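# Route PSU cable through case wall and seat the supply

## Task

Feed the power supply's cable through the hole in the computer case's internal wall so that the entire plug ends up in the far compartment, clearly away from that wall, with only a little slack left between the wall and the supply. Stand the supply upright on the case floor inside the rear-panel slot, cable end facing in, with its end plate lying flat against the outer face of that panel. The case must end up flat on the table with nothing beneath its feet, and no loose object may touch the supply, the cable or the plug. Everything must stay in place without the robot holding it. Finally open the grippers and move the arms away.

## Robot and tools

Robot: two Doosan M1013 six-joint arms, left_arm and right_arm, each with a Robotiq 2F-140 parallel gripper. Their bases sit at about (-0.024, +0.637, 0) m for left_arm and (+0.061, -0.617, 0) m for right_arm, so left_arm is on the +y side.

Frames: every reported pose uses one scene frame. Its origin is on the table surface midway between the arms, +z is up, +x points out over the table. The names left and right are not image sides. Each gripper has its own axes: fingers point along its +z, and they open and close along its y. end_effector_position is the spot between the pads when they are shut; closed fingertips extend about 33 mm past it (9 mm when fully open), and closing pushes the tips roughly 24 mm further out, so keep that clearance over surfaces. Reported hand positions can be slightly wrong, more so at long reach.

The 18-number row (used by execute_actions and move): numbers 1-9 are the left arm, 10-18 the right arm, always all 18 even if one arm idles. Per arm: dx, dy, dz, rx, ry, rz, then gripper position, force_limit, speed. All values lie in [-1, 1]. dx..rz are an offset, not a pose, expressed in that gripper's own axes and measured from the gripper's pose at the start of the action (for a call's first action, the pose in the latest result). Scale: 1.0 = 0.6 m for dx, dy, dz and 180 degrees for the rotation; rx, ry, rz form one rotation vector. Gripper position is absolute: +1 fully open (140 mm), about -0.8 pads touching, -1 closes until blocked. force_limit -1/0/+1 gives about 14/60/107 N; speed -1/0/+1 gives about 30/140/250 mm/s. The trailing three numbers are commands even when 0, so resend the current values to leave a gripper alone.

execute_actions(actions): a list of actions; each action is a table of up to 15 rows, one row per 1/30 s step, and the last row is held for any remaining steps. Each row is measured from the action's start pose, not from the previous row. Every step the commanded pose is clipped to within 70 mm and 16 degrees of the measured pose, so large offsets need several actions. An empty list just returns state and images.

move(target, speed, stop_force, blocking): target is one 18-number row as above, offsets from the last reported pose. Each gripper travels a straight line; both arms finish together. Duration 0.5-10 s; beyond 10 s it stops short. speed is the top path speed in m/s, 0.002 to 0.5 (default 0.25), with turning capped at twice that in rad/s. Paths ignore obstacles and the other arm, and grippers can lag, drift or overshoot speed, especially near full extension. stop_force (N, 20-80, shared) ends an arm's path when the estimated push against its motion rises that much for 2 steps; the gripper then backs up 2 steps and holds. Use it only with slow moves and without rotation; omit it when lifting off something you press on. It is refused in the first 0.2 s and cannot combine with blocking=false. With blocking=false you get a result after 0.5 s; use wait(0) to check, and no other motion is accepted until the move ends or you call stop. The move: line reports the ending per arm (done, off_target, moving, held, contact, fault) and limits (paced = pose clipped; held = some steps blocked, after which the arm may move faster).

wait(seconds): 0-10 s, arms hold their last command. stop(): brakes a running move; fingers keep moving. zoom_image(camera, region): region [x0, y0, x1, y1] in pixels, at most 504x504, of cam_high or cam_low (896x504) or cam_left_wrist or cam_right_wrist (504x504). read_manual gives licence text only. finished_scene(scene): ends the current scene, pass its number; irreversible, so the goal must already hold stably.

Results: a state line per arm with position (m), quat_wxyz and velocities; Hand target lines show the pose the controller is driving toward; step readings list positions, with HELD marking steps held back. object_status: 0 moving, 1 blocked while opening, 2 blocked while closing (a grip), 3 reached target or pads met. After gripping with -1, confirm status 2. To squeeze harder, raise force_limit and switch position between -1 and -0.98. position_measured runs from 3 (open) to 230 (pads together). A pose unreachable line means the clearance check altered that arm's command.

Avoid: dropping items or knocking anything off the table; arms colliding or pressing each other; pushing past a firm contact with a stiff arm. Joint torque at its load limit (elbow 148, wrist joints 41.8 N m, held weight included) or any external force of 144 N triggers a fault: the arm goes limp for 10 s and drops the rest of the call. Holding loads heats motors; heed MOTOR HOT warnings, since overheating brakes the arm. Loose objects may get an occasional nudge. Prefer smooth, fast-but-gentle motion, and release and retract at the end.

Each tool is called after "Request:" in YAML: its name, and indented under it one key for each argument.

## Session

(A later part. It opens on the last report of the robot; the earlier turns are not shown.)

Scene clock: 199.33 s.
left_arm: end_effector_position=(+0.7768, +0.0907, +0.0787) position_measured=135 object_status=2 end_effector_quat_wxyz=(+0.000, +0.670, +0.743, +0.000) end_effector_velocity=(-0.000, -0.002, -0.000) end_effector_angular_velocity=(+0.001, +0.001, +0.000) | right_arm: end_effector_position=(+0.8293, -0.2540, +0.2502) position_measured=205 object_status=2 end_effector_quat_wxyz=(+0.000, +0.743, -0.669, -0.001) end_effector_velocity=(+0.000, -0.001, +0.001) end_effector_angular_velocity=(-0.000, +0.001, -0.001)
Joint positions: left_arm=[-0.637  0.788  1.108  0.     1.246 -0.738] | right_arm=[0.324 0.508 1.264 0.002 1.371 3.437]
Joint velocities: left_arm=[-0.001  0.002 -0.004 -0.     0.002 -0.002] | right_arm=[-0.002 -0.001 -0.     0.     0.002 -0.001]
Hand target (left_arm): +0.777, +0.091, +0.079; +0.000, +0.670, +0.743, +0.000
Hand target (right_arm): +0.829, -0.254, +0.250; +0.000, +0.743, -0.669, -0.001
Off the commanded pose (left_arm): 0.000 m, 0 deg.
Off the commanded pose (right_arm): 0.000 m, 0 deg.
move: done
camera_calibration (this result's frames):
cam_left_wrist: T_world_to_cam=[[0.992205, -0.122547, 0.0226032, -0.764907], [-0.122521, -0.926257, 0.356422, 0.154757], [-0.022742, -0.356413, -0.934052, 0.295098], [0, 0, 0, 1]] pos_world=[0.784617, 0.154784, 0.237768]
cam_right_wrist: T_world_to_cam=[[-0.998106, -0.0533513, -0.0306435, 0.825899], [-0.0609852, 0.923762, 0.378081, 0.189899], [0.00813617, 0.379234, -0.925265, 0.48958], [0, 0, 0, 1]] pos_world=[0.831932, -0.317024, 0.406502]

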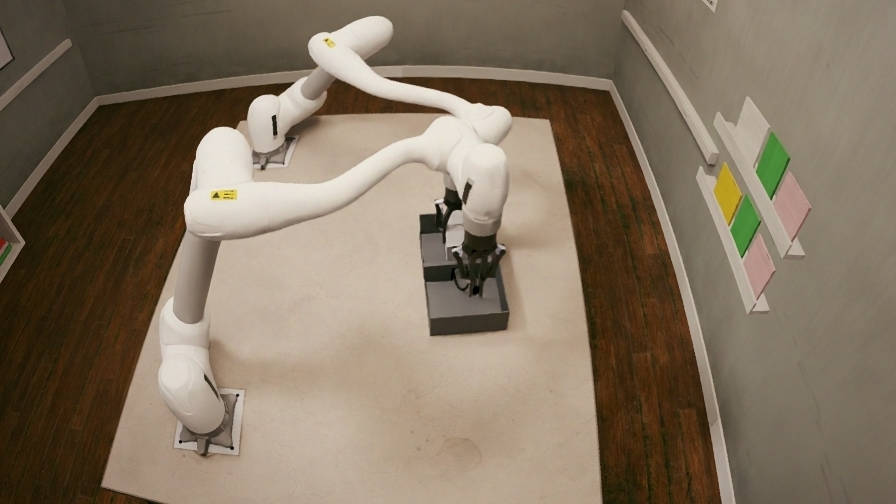

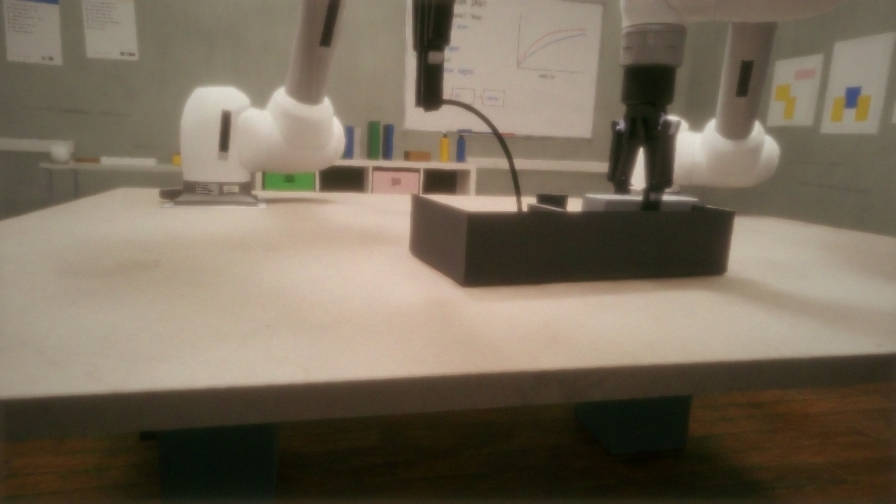

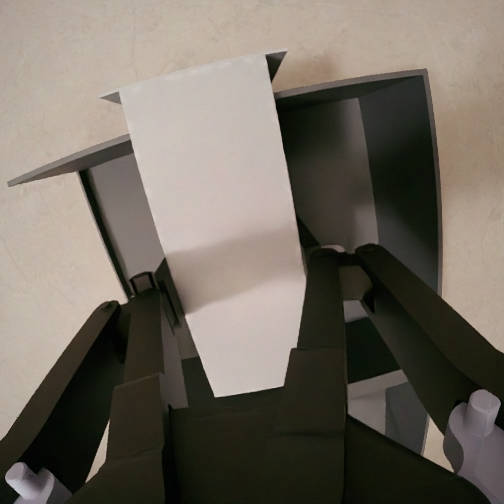

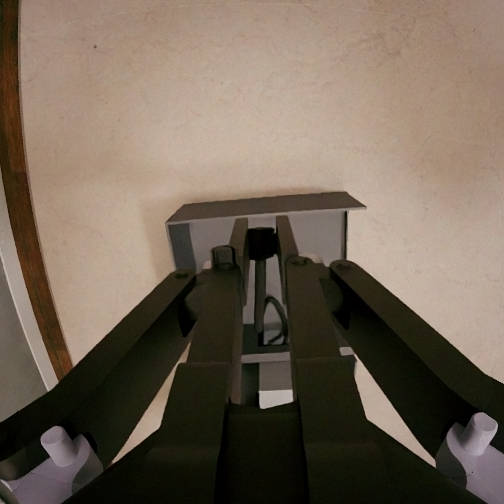

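Request:
move:
  target: [-0.018,0,0.013,0,0,0,-1,0,0,0,0,0,0,0,0,-1,-0.5,-0.5]
  speed: 0.015
  stop_force: 25

Scene clock: 206.00 s.
left_arm: end_effector_position=(+0.7779, +0.0801, +0.0710) position_measured=135 object_status=2 end_effector_quat_wxyz=(+0.000, +0.670, +0.743, +0.000) end_effector_velocity=(-0.000, -0.002, +0.000) end_effector_angular_velocity=(-0.002, +0.000, +0.001) | right_arm: end_effector_position=(+0.8293, -0.2540, +0.2502) position_measured=205 object_status=2 end_effector_quat_wxyz=(+0.000, +0.743, -0.669, -0.001) end_effector_velocity=(-0.001, +0.001, +0.000) end_effector_angular_velocity=(+0.000, +0.000, +0.001)
Joint positions: left_arm=[-0.645  0.805  1.092  0.     1.245 -0.746] | right_arm=[0.324 0.508 1.264 0.002 1.371 3.437]
Joint velocities: left_arm=[-0.001  0.001 -0.002 -0.002  0.001 -0.001] | right_arm=[ 0.002 -0.    -0.     0.     0.     0.   ]
Hand target (left_arm): +0.778, +0.080, +0.071; +0.000, +0.670, +0.743, +0.000
Hand target (right_arm): +0.829, -0.254, +0.250; +0.000, +0.743, -0.669, -0.001
Off the commanded pose (left_arm): 0.000 m, 0 deg.
Off the commanded pose (right_arm): 0.000 m, 0 deg.
move: done
camera_calibration (this result's frames):
cam_left_wrist: T_world_to_cam=[[0.992204, -0.122551, 0.0226176, -0.767139], [-0.12253, -0.926253, 0.356429, 0.147801], [-0.0227313, -0.356422, -0.934048, 0.284127], [0, 0, 0, 1]] pos_world=[0.785728, 0.144156, 0.230059]
cam_right_wrist: T_world_to_cam=[[-0.998103, -0.0533869, -0.0306485, 0.825884], [-0.06102, 0.923759, 0.378083, 0.189913], [0.00812714, 0.379236, -0.925264, 0.489649], [0, 0, 0, 1]] pos_world=[0.831927, -0.317034, 0.406564]

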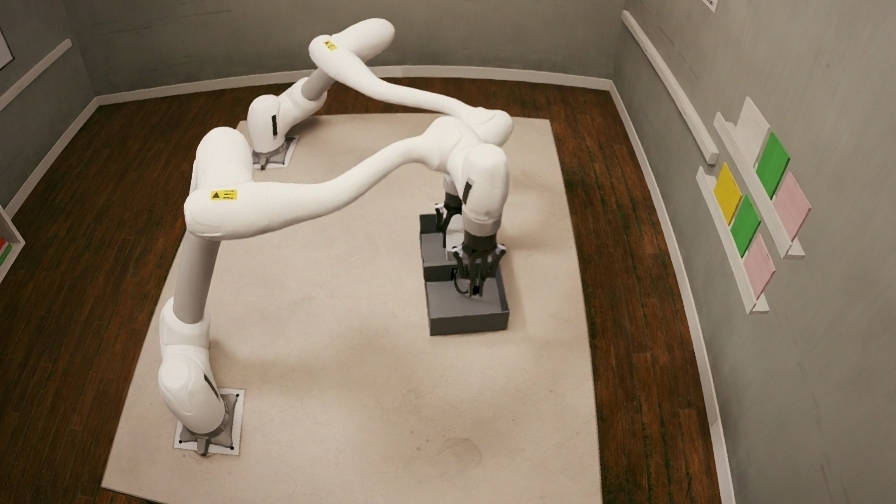

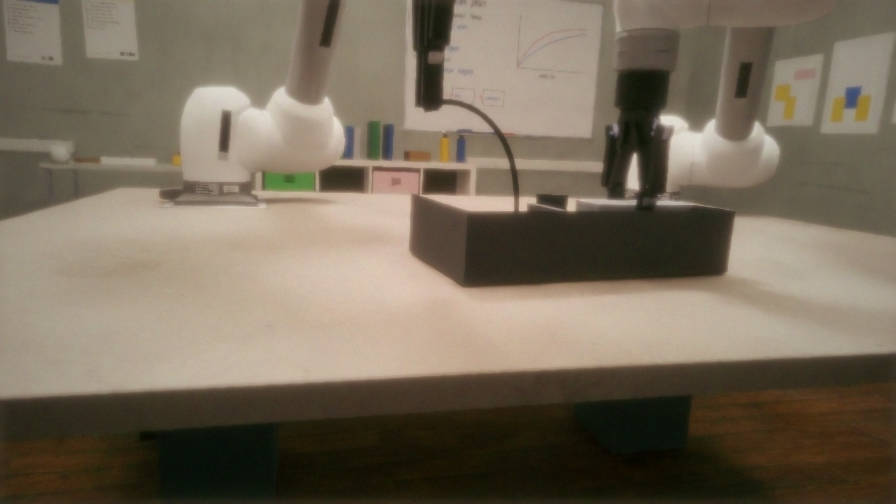

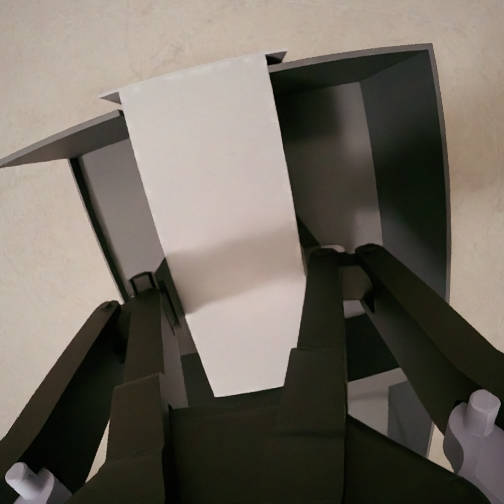

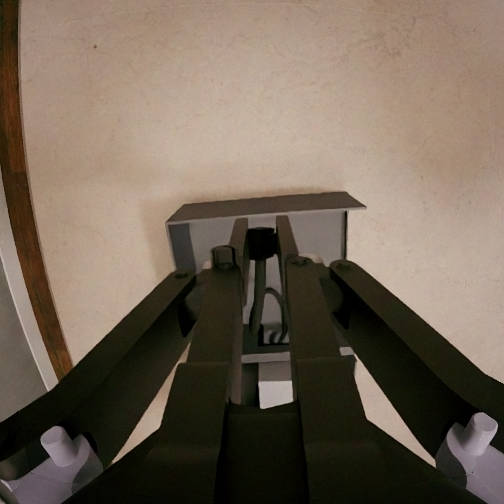

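Request:
move:
  target: [-0.01,0,0,0,0,0,-1,0,0,0,0,0,0,0,0,-1,-0.5,-0.5]
  speed: 0.005
  stop_force: 20

Request:
move:
  target: [0,0,0,0,0,0,-1,0,0,-0.107,-0.095,0.17,0,0,-0.383,-1,-0.5,-0.5]
  speed: 0.2

Scene clock: 223.13 s.
left_arm: end_effector_position=(+0.7786, +0.0742, +0.0709) position_measured=135 object_status=2 end_effector_quat_wxyz=(+0.000, +0.670, +0.743, +0.000) end_effector_velocity=(+0.001, -0.001, -0.000) end_effector_angular_velocity=(-0.001, -0.001, +0.000) | right_arm: end_effector_position=(+0.8293, -0.2540, +0.2502) position_measured=205 object_status=2 end_effector_quat_wxyz=(+0.000, +0.743, -0.669, -0.001) end_effector_velocity=(+0.001, -0.000, +0.000) end_effector_angular_velocity=(+0.001, -0.001, -0.001)
Joint positions: left_arm=[-0.65   0.811  1.08   0.     1.251 -0.751] | right_arm=[0.324 0.508 1.264 0.002 1.371 3.437]
Joint velocities: left_arm=[-0.001  0.001 -0.002  0.    -0.001 -0.001] | right_arm=[-0.001 -0.    -0.     0.    -0.001  0.001]
Hand target (left_arm): +0.779, +0.074, +0.071; +0.000, +0.670, +0.743, +0.000
Hand target (right_arm): +0.829, -0.254, +0.250; +0.000, +0.743, -0.669, -0.001
Off the commanded pose (left_arm): 0.000 m, 0 deg.
Off the commanded pose (right_arm): 0.000 m, 0 deg.
move: done
camera_calibration (this result's frames):
cam_left_wrist: T_world_to_cam=[[0.992209, -0.122508, 0.0226307, -0.768518], [-0.122495, -0.926255, 0.356436, 0.142405], [-0.0227045, -0.356431, -0.934046, 0.282018], [0, 0, 0, 1]] pos_world=[0.786378, 0.138274, 0.230051]
cam_right_wrist: T_world_to_cam=[[-0.998105, -0.0533518, -0.0306518, 0.825892], [-0.0609888, 0.92376, 0.378084, 0.189893], [0.00814346, 0.379237, -0.925264, 0.489604], [0, 0, 0, 1]] pos_world=[0.831922, -0.317028, 0.406532]

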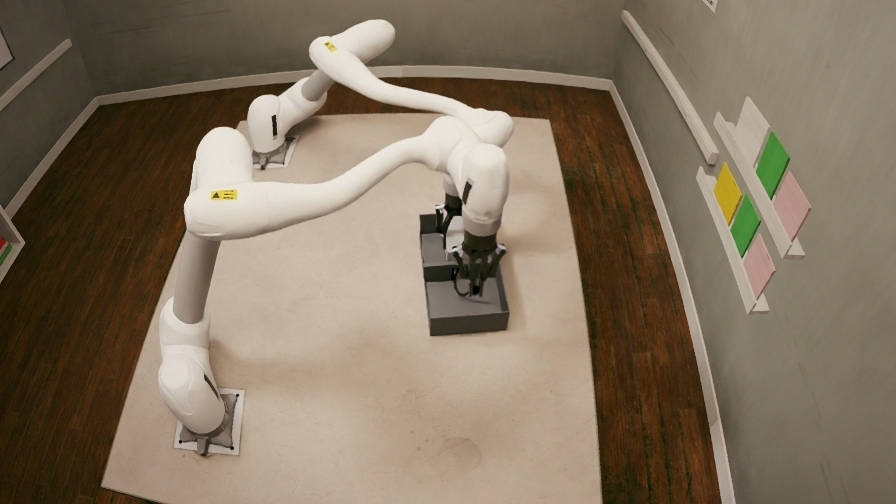

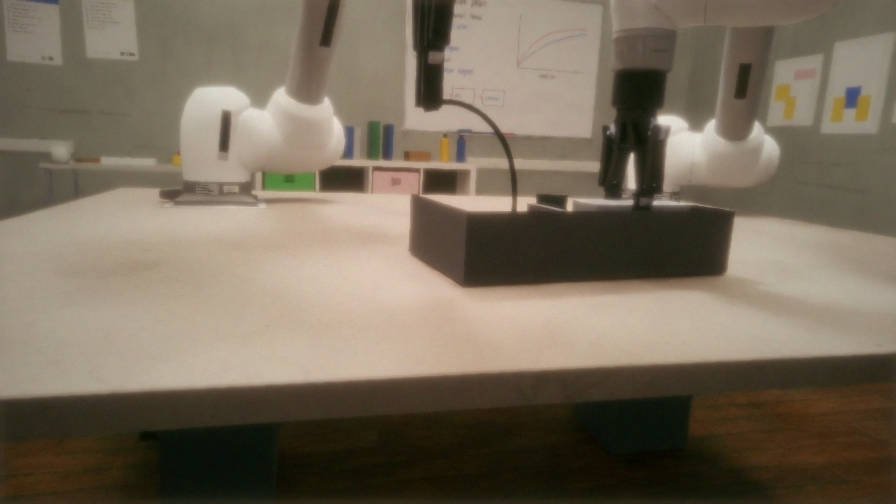

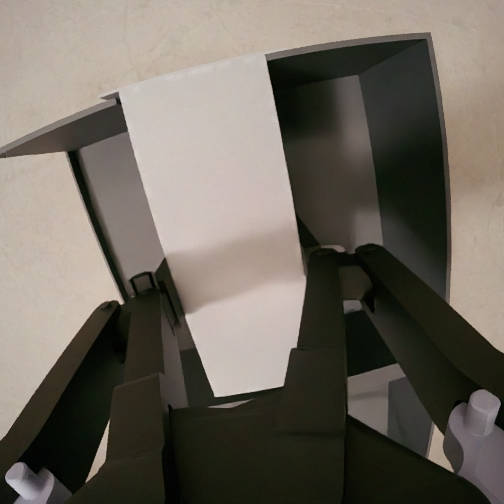

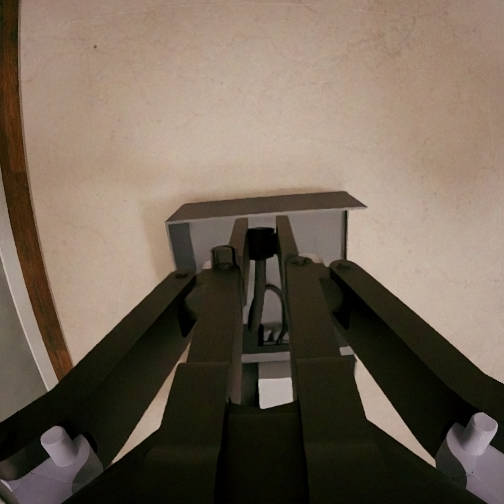

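Scene clock: 226.43 s.
left_arm: end_effector_position=(+0.7785, +0.0742, +0.0709) position_measured=135 object_status=2 end_effector_quat_wxyz=(+0.000, +0.670, +0.743, +0.000) end_effector_velocity=(+0.000, +0.000, -0.001) end_effector_angular_velocity=(+0.000, -0.000, -0.000) | right_arm: end_effector_position=(+0.8689, -0.1982, +0.1688) position_measured=205 object_status=2 end_effector_quat_wxyz=(-0.000, +0.968, -0.251, -0.001) end_effector_velocity=(-0.001, +0.001, -0.000) end_effector_angular_velocity=(-0.000, +0.001, +0.001)
Joint positions: left_arm=[-0.65   0.811  1.08   0.     1.251 -0.751] | right_arm=[0.363 0.641 1.199 0.001 1.303 2.518]
Joint velocities: left_arm=[-0.     0.001  0.001  0.    -0.001  0.   ] | right_arm=[ 0.001 -0.     0.     0.     0.001  0.   ]
Hand target (left_arm): +0.779, +0.074, +0.071; +0.000, +0.670, +0.743, +0.000
Hand target (right_arm): +0.869, -0.198, +0.169; +0.000, +0.968, -0.251, -0.001
Off the commanded pose (left_arm): 0.000 m, 0 deg.
Off the commanded pose (right_arm): 0.027 m, 14 deg.
move: held (right_arm); limits=held; held on 22 of 99 steps (right_arm), including the last (right_arm)
pose unreachable (right arm): on one or more control steps of this call, first in action 0 (counted from 0), this arm could not follow its commanded pose, so it was not sent that pose on those steps. On the call's last step it was still not sent that pose. It may still have moved: this result reports where it is.
cause: the commanded pose would bring a part of the arm too close to another arm (a part of this arm just beyond joint 4 (forearm roll) and a part of the other arm just beyond its joint 5 (wrist pitch)).
camera_calibration (this result's frames):
cam_left_wrist: T_world_to_cam=[[0.992209, -0.122514, 0.0226263, -0.768507], [-0.122498, -0.926256, 0.356434, 0.142395], [-0.0227102, -0.356428, -0.934047, 0.282013], [0, 0, 0, 1]] pos_world=[0.786368, 0.138259, 0.230047]
cam_right_wrist: T_world_to_cam=[[-0.530202, -0.847267, -0.0319954, 0.302186], [-0.791117, 0.480785, 0.378126, 0.718208], [-0.304991, 0.225795, -0.925201, 0.634508], [0, 0, 0, 1]] pos_world=[0.921925, -0.23254, 0.325143]

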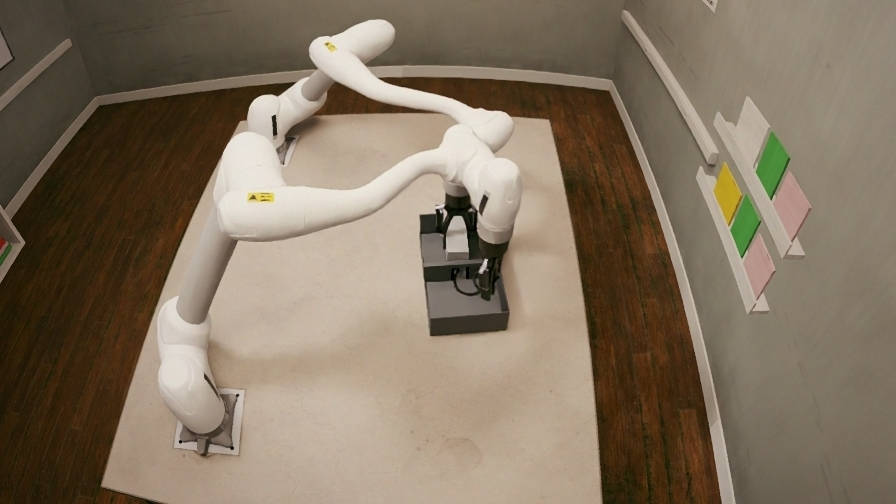

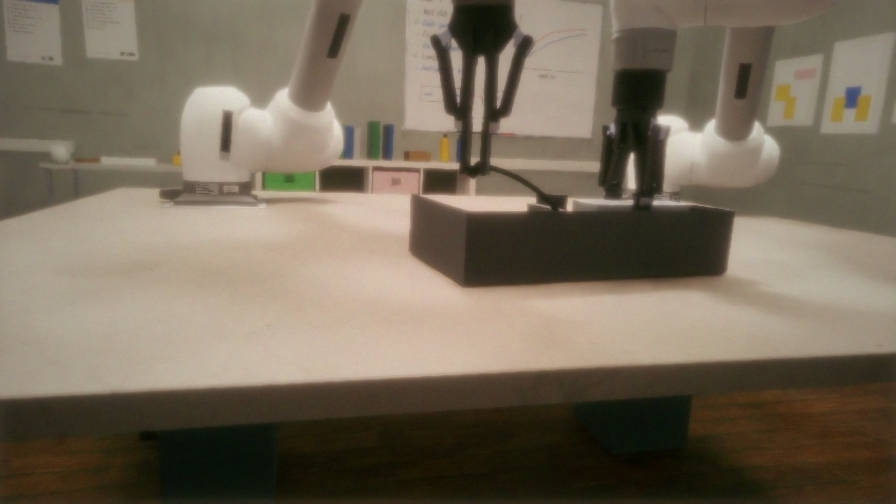

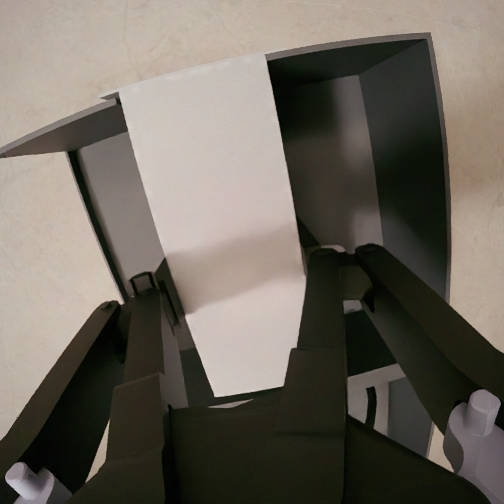

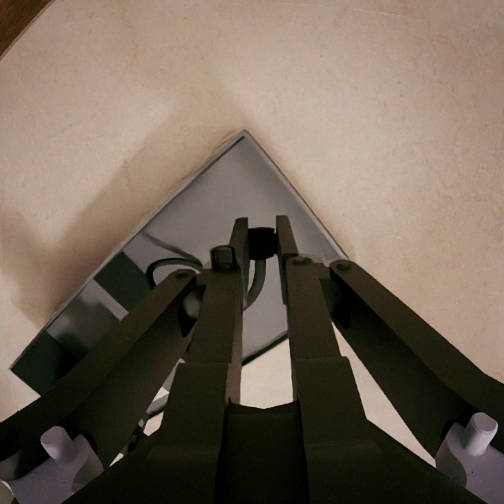

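Release left, move it to behind the plate.

Request:
move:
  target: [0,0,0,0,0,0,0.4,0,0,0,0,0,0,0,0,-1,-0.5,-0.5]

Request:
move:
  target: [0,0,-0.12,0,0,0,0.4,0,0,0,0,0,0,0,0,-1,-0.5,-0.5]

Request:
move:
  target: [0.19,0,0,0,0,0,-0.1,0,0,0,0,0,0,0,0,-1,-0.5,-0.5]

Request:
move:
  target: [0,0,0.1,0,0,0,-0.1,0,0,0.005,-0.028,0.03,0,0,-0.078,-1,-0.5,-0.5]
  speed: 0.15

Scene clock: 235.23 s.
left_arm: end_effector_position=(+0.7786, +0.0742, +0.0710) position_measured=78 object_status=3 end_effector_quat_wxyz=(+0.000, +0.670, +0.743, +0.000) end_effector_velocity=(-0.001, -0.000, -0.000) end_effector_angular_velocity=(+0.000, +0.001, +0.000) | right_arm: end_effector_position=(+0.8689, -0.1983, +0.1687) position_measured=205 object_status=2 end_effector_quat_wxyz=(+0.000, +0.968, -0.251, -0.001) end_effector_velocity=(+0.000, +0.000, +0.000) end_effector_angular_velocity=(+0.000, -0.001, -0.000)
Joint positions: left_arm=[-0.65   0.811  1.08   0.     1.251 -0.751] | right_arm=[0.363 0.641 1.199 0.001 1.303 2.518]
Joint velocities: left_arm=[-0.     0.     0.    -0.001  0.001 -0.   ] | right_arm=[ 0.    -0.     0.     0.    -0.001  0.   ]
Hand target (left_arm): +0.779, +0.074, +0.071; +0.000, +0.670, +0.743, +0.000
Hand target (right_arm): +0.869, -0.198, +0.169; -0.000, +0.968, -0.251, -0.001
Off the commanded pose (left_arm): 0.000 m, 0 deg.
Off the commanded pose (right_arm): 0.000 m, 0 deg.
move: done
camera_calibration (this result's frames):
cam_left_wrist: T_world_to_cam=[[0.992199, -0.122593, 0.0226464, -0.768505], [-0.122579, -0.926234, 0.356463, 0.142436], [-0.022724, -0.356458, -0.934035, 0.282039], [0, 0, 0, 1]] pos_world=[0.786378, 0.138251, 0.230065]
cam_right_wrist: T_world_to_cam=[[-0.530207, -0.847269, -0.0318787, 0.302113], [-0.791069, 0.480808, 0.378197, 0.718151], [-0.305107, 0.225741, -0.925176, 0.634521], [0, 0, 0, 1]] pos_world=[0.921886, -0.232559, 0.325072]

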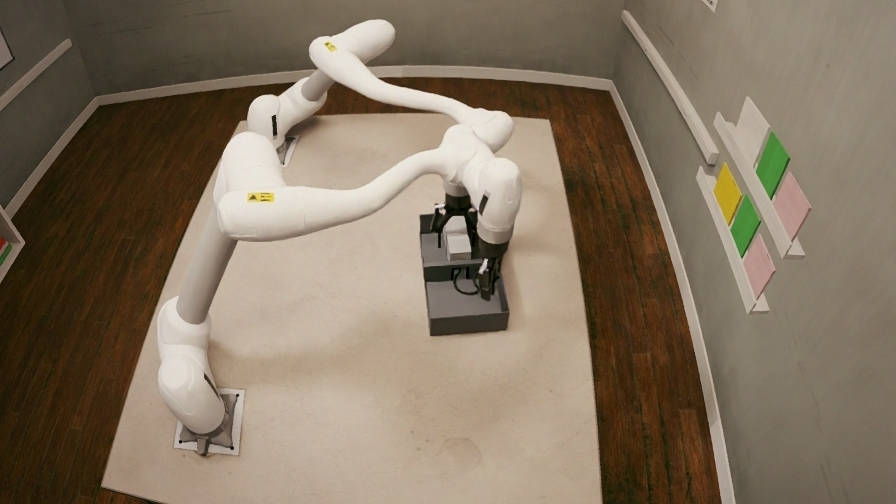

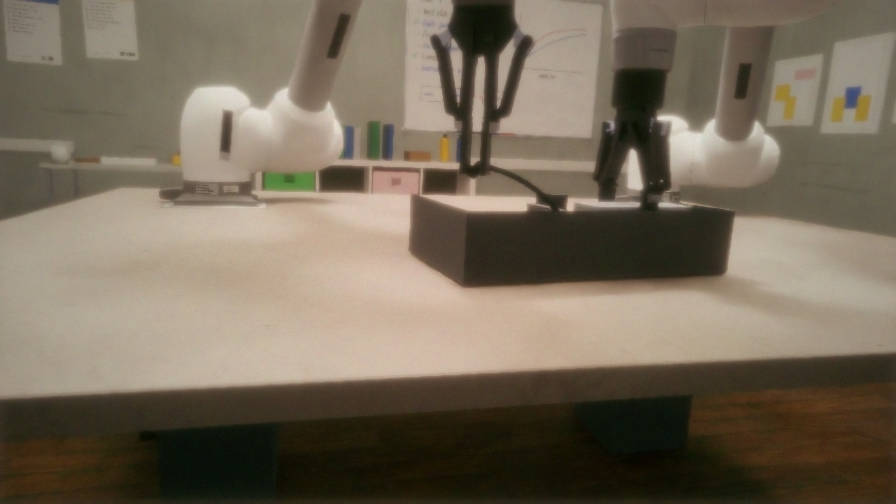

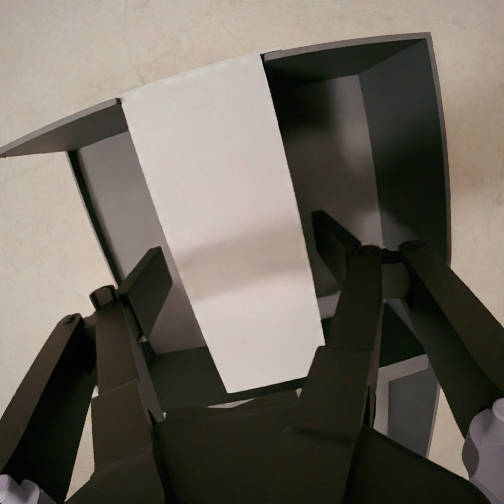

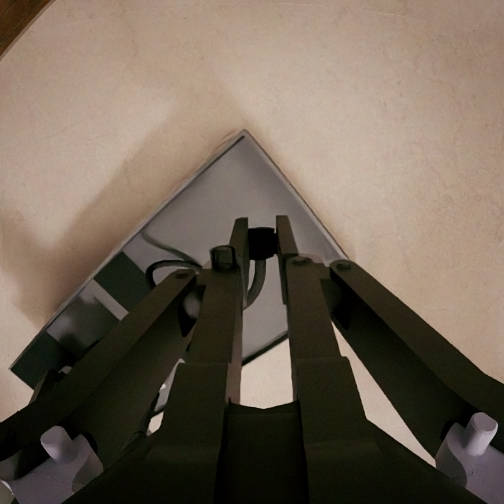

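Scene clock: 235.93 s.
left_arm: end_effector_position=(+0.7784, +0.0743, +0.0734) position_measured=78 object_status=3 end_effector_quat_wxyz=(-0.000, +0.670, +0.743, +0.000) end_effector_velocity=(+0.000, -0.000, +0.001) end_effector_angular_velocity=(-0.001, -0.002, +0.000) | right_arm: end_effector_position=(+0.8689, -0.1983, +0.1687) position_measured=205 object_status=2 end_effector_quat_wxyz=(+0.000, +0.968, -0.251, -0.001) end_effector_velocity=(-0.000, +0.001, +0.000) end_effector_angular_velocity=(+0.000, +0.000, +0.001)
Joint positions: left_arm=[-0.65   0.81   1.077  0.     1.255 -0.751] | right_arm=[0.363 0.641 1.199 0.001 1.303 2.518]
Joint velocities: left_arm=[-0.    -0.    -0.     0.    -0.001 -0.   ] | right_arm=[ 0.001  0.    -0.     0.     0.    -0.   ]
Hand target (left_arm): +0.778, +0.074, +0.073; -0.000, +0.670, +0.743, +0.000
Hand target (right_arm): +0.869, -0.198, +0.169; +0.000, +0.968, -0.251, -0.001
Off the commanded pose (left_arm): 0.070 m, 0 deg.
Off the commanded pose (right_arm): 0.000 m, 0 deg.
move: held (left_arm); limits=held; held on 17 of 21 steps (left_arm), including the last (left_arm)
pose unreachable (left arm): on one or more control steps of this call, first in action 0 (counted from 0), this arm could not follow its commanded pose, so it was not sent that pose on those steps. On the call's last step it was still not sent that pose. It may still have moved: this result reports where it is.
cause: the commanded pose would bring a part of the arm too close to another arm (a part of this arm just beyond joint 5 (wrist pitch) and a part of the other arm just beyond its joint 4 (forearm roll)).
camera_calibration (this result's frames):
cam_left_wrist: T_world_to_cam=[[0.99221, -0.122601, 0.022075, -0.76839], [-0.12239, -0.926376, 0.356158, 0.141516], [-0.0232157, -0.356086, -0.934165, 0.284738], [0, 0, 0, 1]] pos_world=[0.786335, 0.138283, 0.232552]
cam_right_wrist: T_world_to_cam=[[-0.530207, -0.847269, -0.0318788, 0.302113], [-0.791069, 0.480808, 0.378197, 0.718151], [-0.305107, 0.225741, -0.925176, 0.63452], [0, 0, 0, 1]] pos_world=[0.921886, -0.232559, 0.325072]

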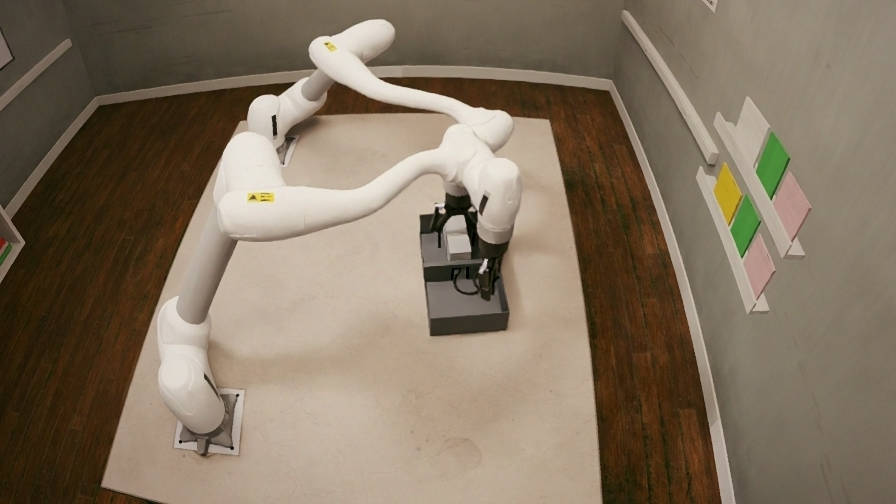

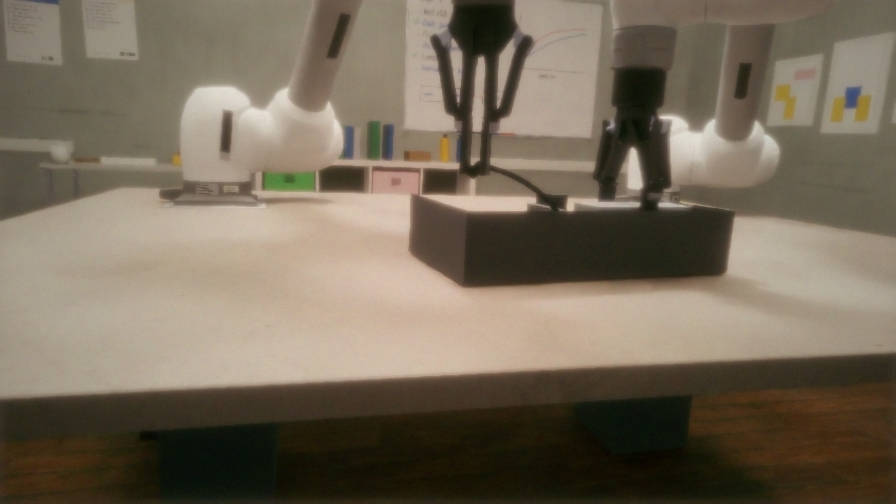

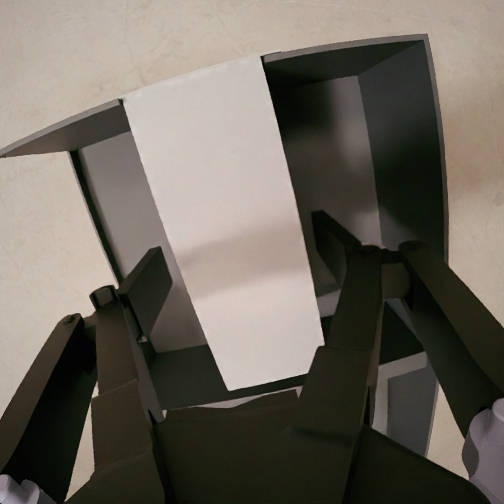

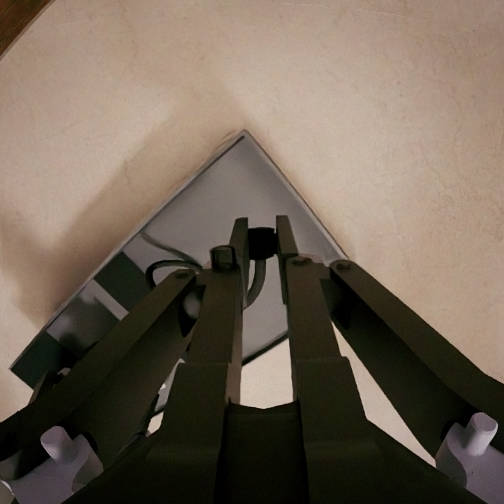

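Scene clock: 241.50 s.
left_arm: end_effector_position=(+0.7731, +0.1358, +0.0728) position_measured=135 object_status=2 end_effector_quat_wxyz=(-0.003, +0.669, +0.743, +0.000) end_effector_velocity=(-0.002, +0.011, -0.002) end_effector_angular_velocity=(+0.002, +0.003, -0.000) | right_arm: end_effector_position=(+0.8689, -0.1983, +0.1687) position_measured=205 object_status=2 end_effector_quat_wxyz=(+0.000, +0.968, -0.251, -0.001) end_effector_velocity=(-0.000, +0.000, +0.000) end_effector_angular_velocity=(-0.000, +0.000, +0.000)
Joint positions: left_arm=[-0.601  0.749  1.191  0.001  1.208 -0.704] | right_arm=[0.363 0.641 1.199 0.001 1.303 2.518]
Joint velocities: left_arm=[ 0.008 -0.008  0.019 -0.    -0.008  0.009] | right_arm=[ 0.  0. -0.  0.  0.  0.]
Hand target (left_arm): +0.773, +0.137, +0.073; -0.003, +0.669, +0.743, +0.000
Hand target (right_arm): +0.869, -0.198, +0.169; +0.000, +0.968, -0.251, -0.001
Off the commanded pose (left_arm): 0.052 m, 0 deg.
Off the commanded pose (right_arm): 0.000 m, 0 deg.
move: moving (left_arm; no rest 5 s after the path's end); limits=paced
camera_calibration (this result's frames):
cam_left_wrist: T_world_to_cam=[[0.992394, -0.121805, 0.0177995, -0.755454], [-0.120216, -0.927862, 0.353015, 0.196792], [-0.0264835, -0.35247, -0.935448, 0.308066], [0, 0, 0, 1]] pos_world=[0.781524, 0.199162, 0.232156]
cam_right_wrist: T_world_to_cam=[[-0.530207, -0.847269, -0.0318788, 0.302113], [-0.791069, 0.480808, 0.378197, 0.718151], [-0.305107, 0.225741, -0.925176, 0.63452], [0, 0, 0, 1]] pos_world=[0.921886, -0.232559, 0.325072]

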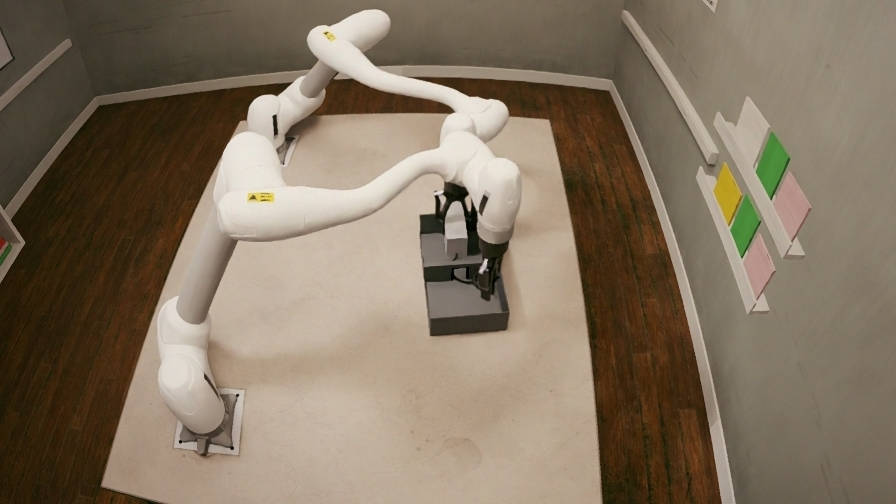

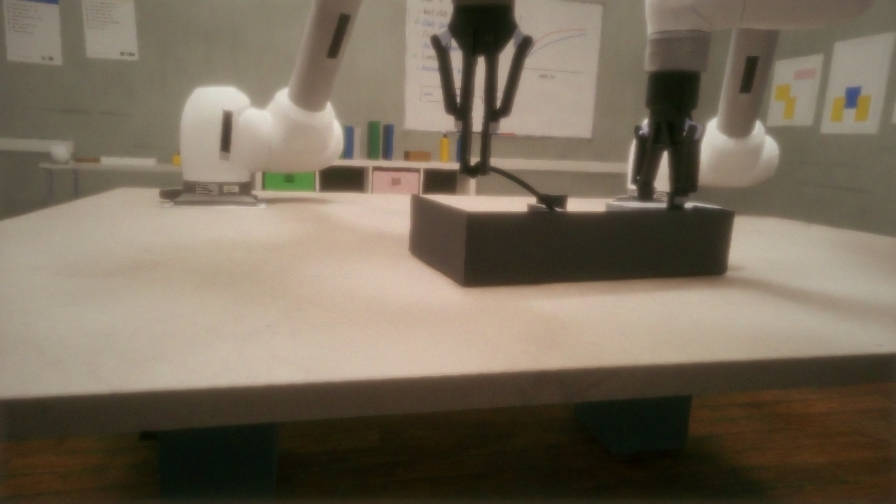

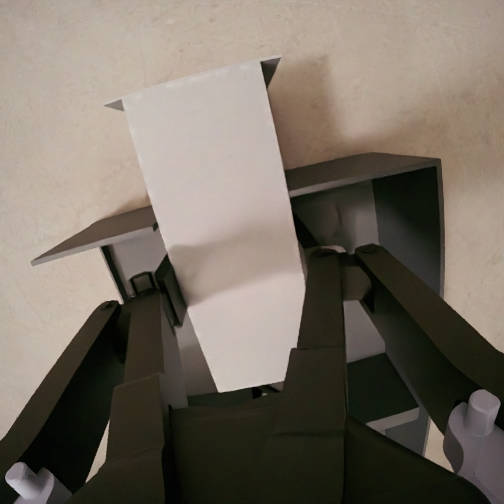

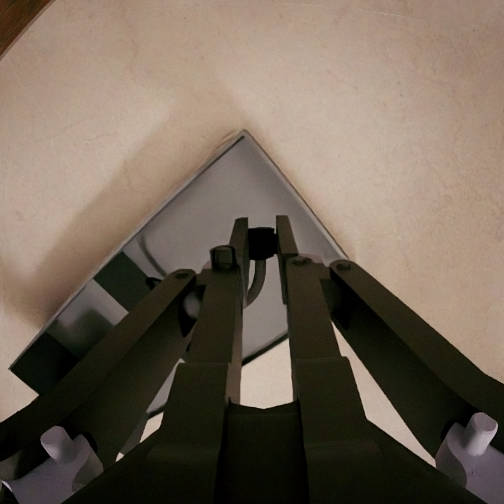

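Scene clock: 254.17 s.
left_arm: end_effector_position=(+0.7733, +0.1356, +0.0387) position_measured=135 object_status=2 end_effector_quat_wxyz=(-0.002, +0.669, +0.743, +0.000) end_effector_velocity=(-0.001, +0.000, -0.002) end_effector_angular_velocity=(+0.001, +0.003, +0.001) | right_arm: end_effector_position=(+0.8796, -0.1850, +0.1507) position_measured=205 object_status=2 end_effector_quat_wxyz=(-0.000, +0.991, -0.131, -0.001) end_effector_velocity=(-0.001, +0.001, +0.000) end_effector_angular_velocity=(-0.000, +0.001, +0.002)
Joint positions: left_arm=[-0.601  0.771  1.217  0.001  1.158 -0.703] | right_arm=[0.371 0.675 1.173 0.001 1.294 2.281]
Joint velocities: left_arm=[ 0.     0.001  0.001 -0.002  0.001  0.   ] | right_arm=[ 0.001  0.    -0.     0.     0.001 -0.   ]
Hand target (left_arm): +0.773, +0.136, +0.039; -0.002, +0.669, +0.743, +0.000
Hand target (right_arm): +0.880, -0.185, +0.151; -0.000, +0.991, -0.131, -0.001
Off the commanded pose (left_arm): 0.026 m, 0 deg.
Off the commanded pose (right_arm): 0.000 m, 0 deg.
FORCE FAULT: contact force on the left arm reached its limit, and that arm stopped for 10 seconds. The contact can be on any part of that arm, not only on its tool. That time counts as 19 of the actions that you can send in this scene. That arm's remaining commands of this call were not run. That arm holds still and accepts commands again. Move the arm away from the contact; if what it grips holds it there, let go first. Pushing or pulling that hard again can fault the arm again.
move: fault (left_arm)
camera_calibration (this result's frames):
cam_left_wrist: T_world_to_cam=[[0.992352, -0.121879, 0.0195584, -0.755089], [-0.12088, -0.927422, 0.353943, 0.209186], [-0.0249994, -0.353601, -0.935062, 0.275087], [0, 0, 0, 1]] pos_world=[0.781478, 0.199245, 0.197952]
cam_right_wrist: T_world_to_cam=[[-0.308825, -0.950574, -0.032194, 0.104641], [-0.884089, 0.274415, 0.378262, 0.770732], [-0.350732, 0.145279, -0.925138, 0.643367], [0, 0, 0, 1]] pos_world=[0.939361, -0.2055, 0.307034]

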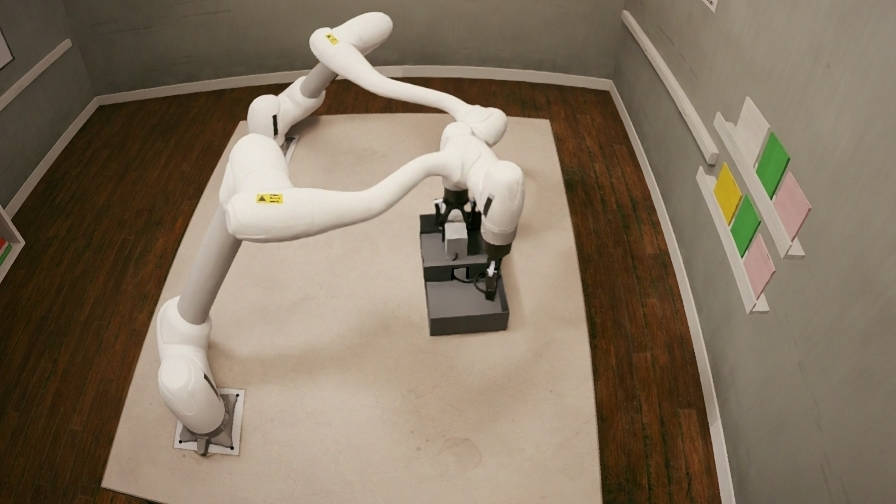

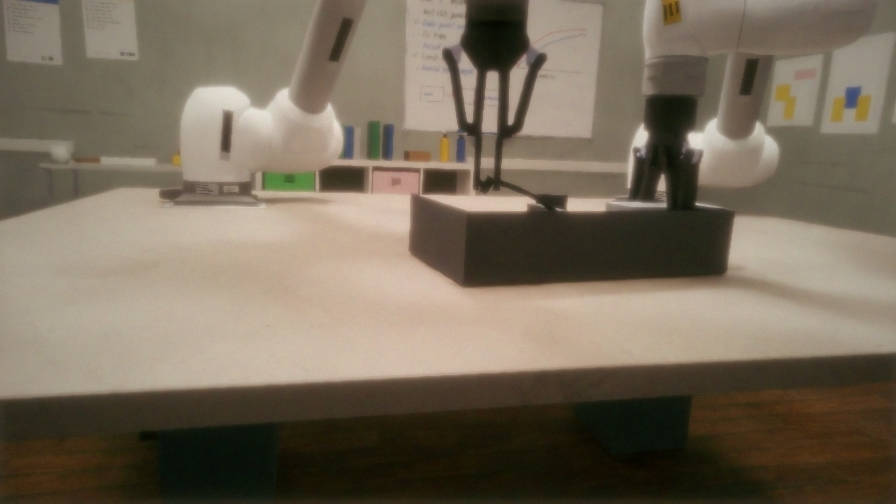

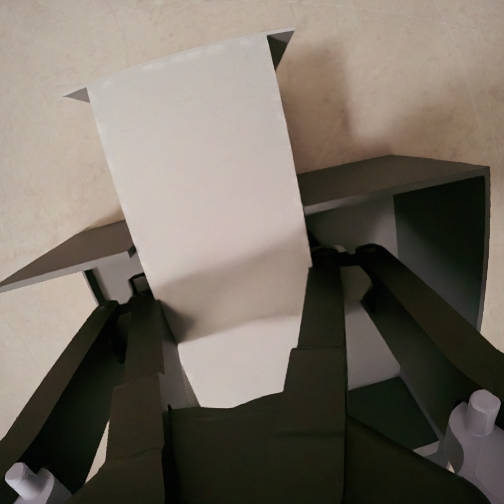

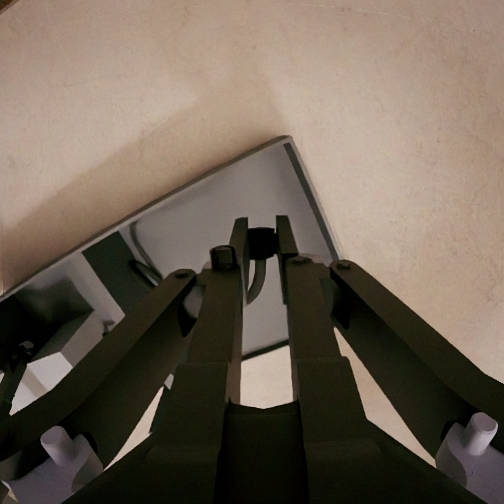

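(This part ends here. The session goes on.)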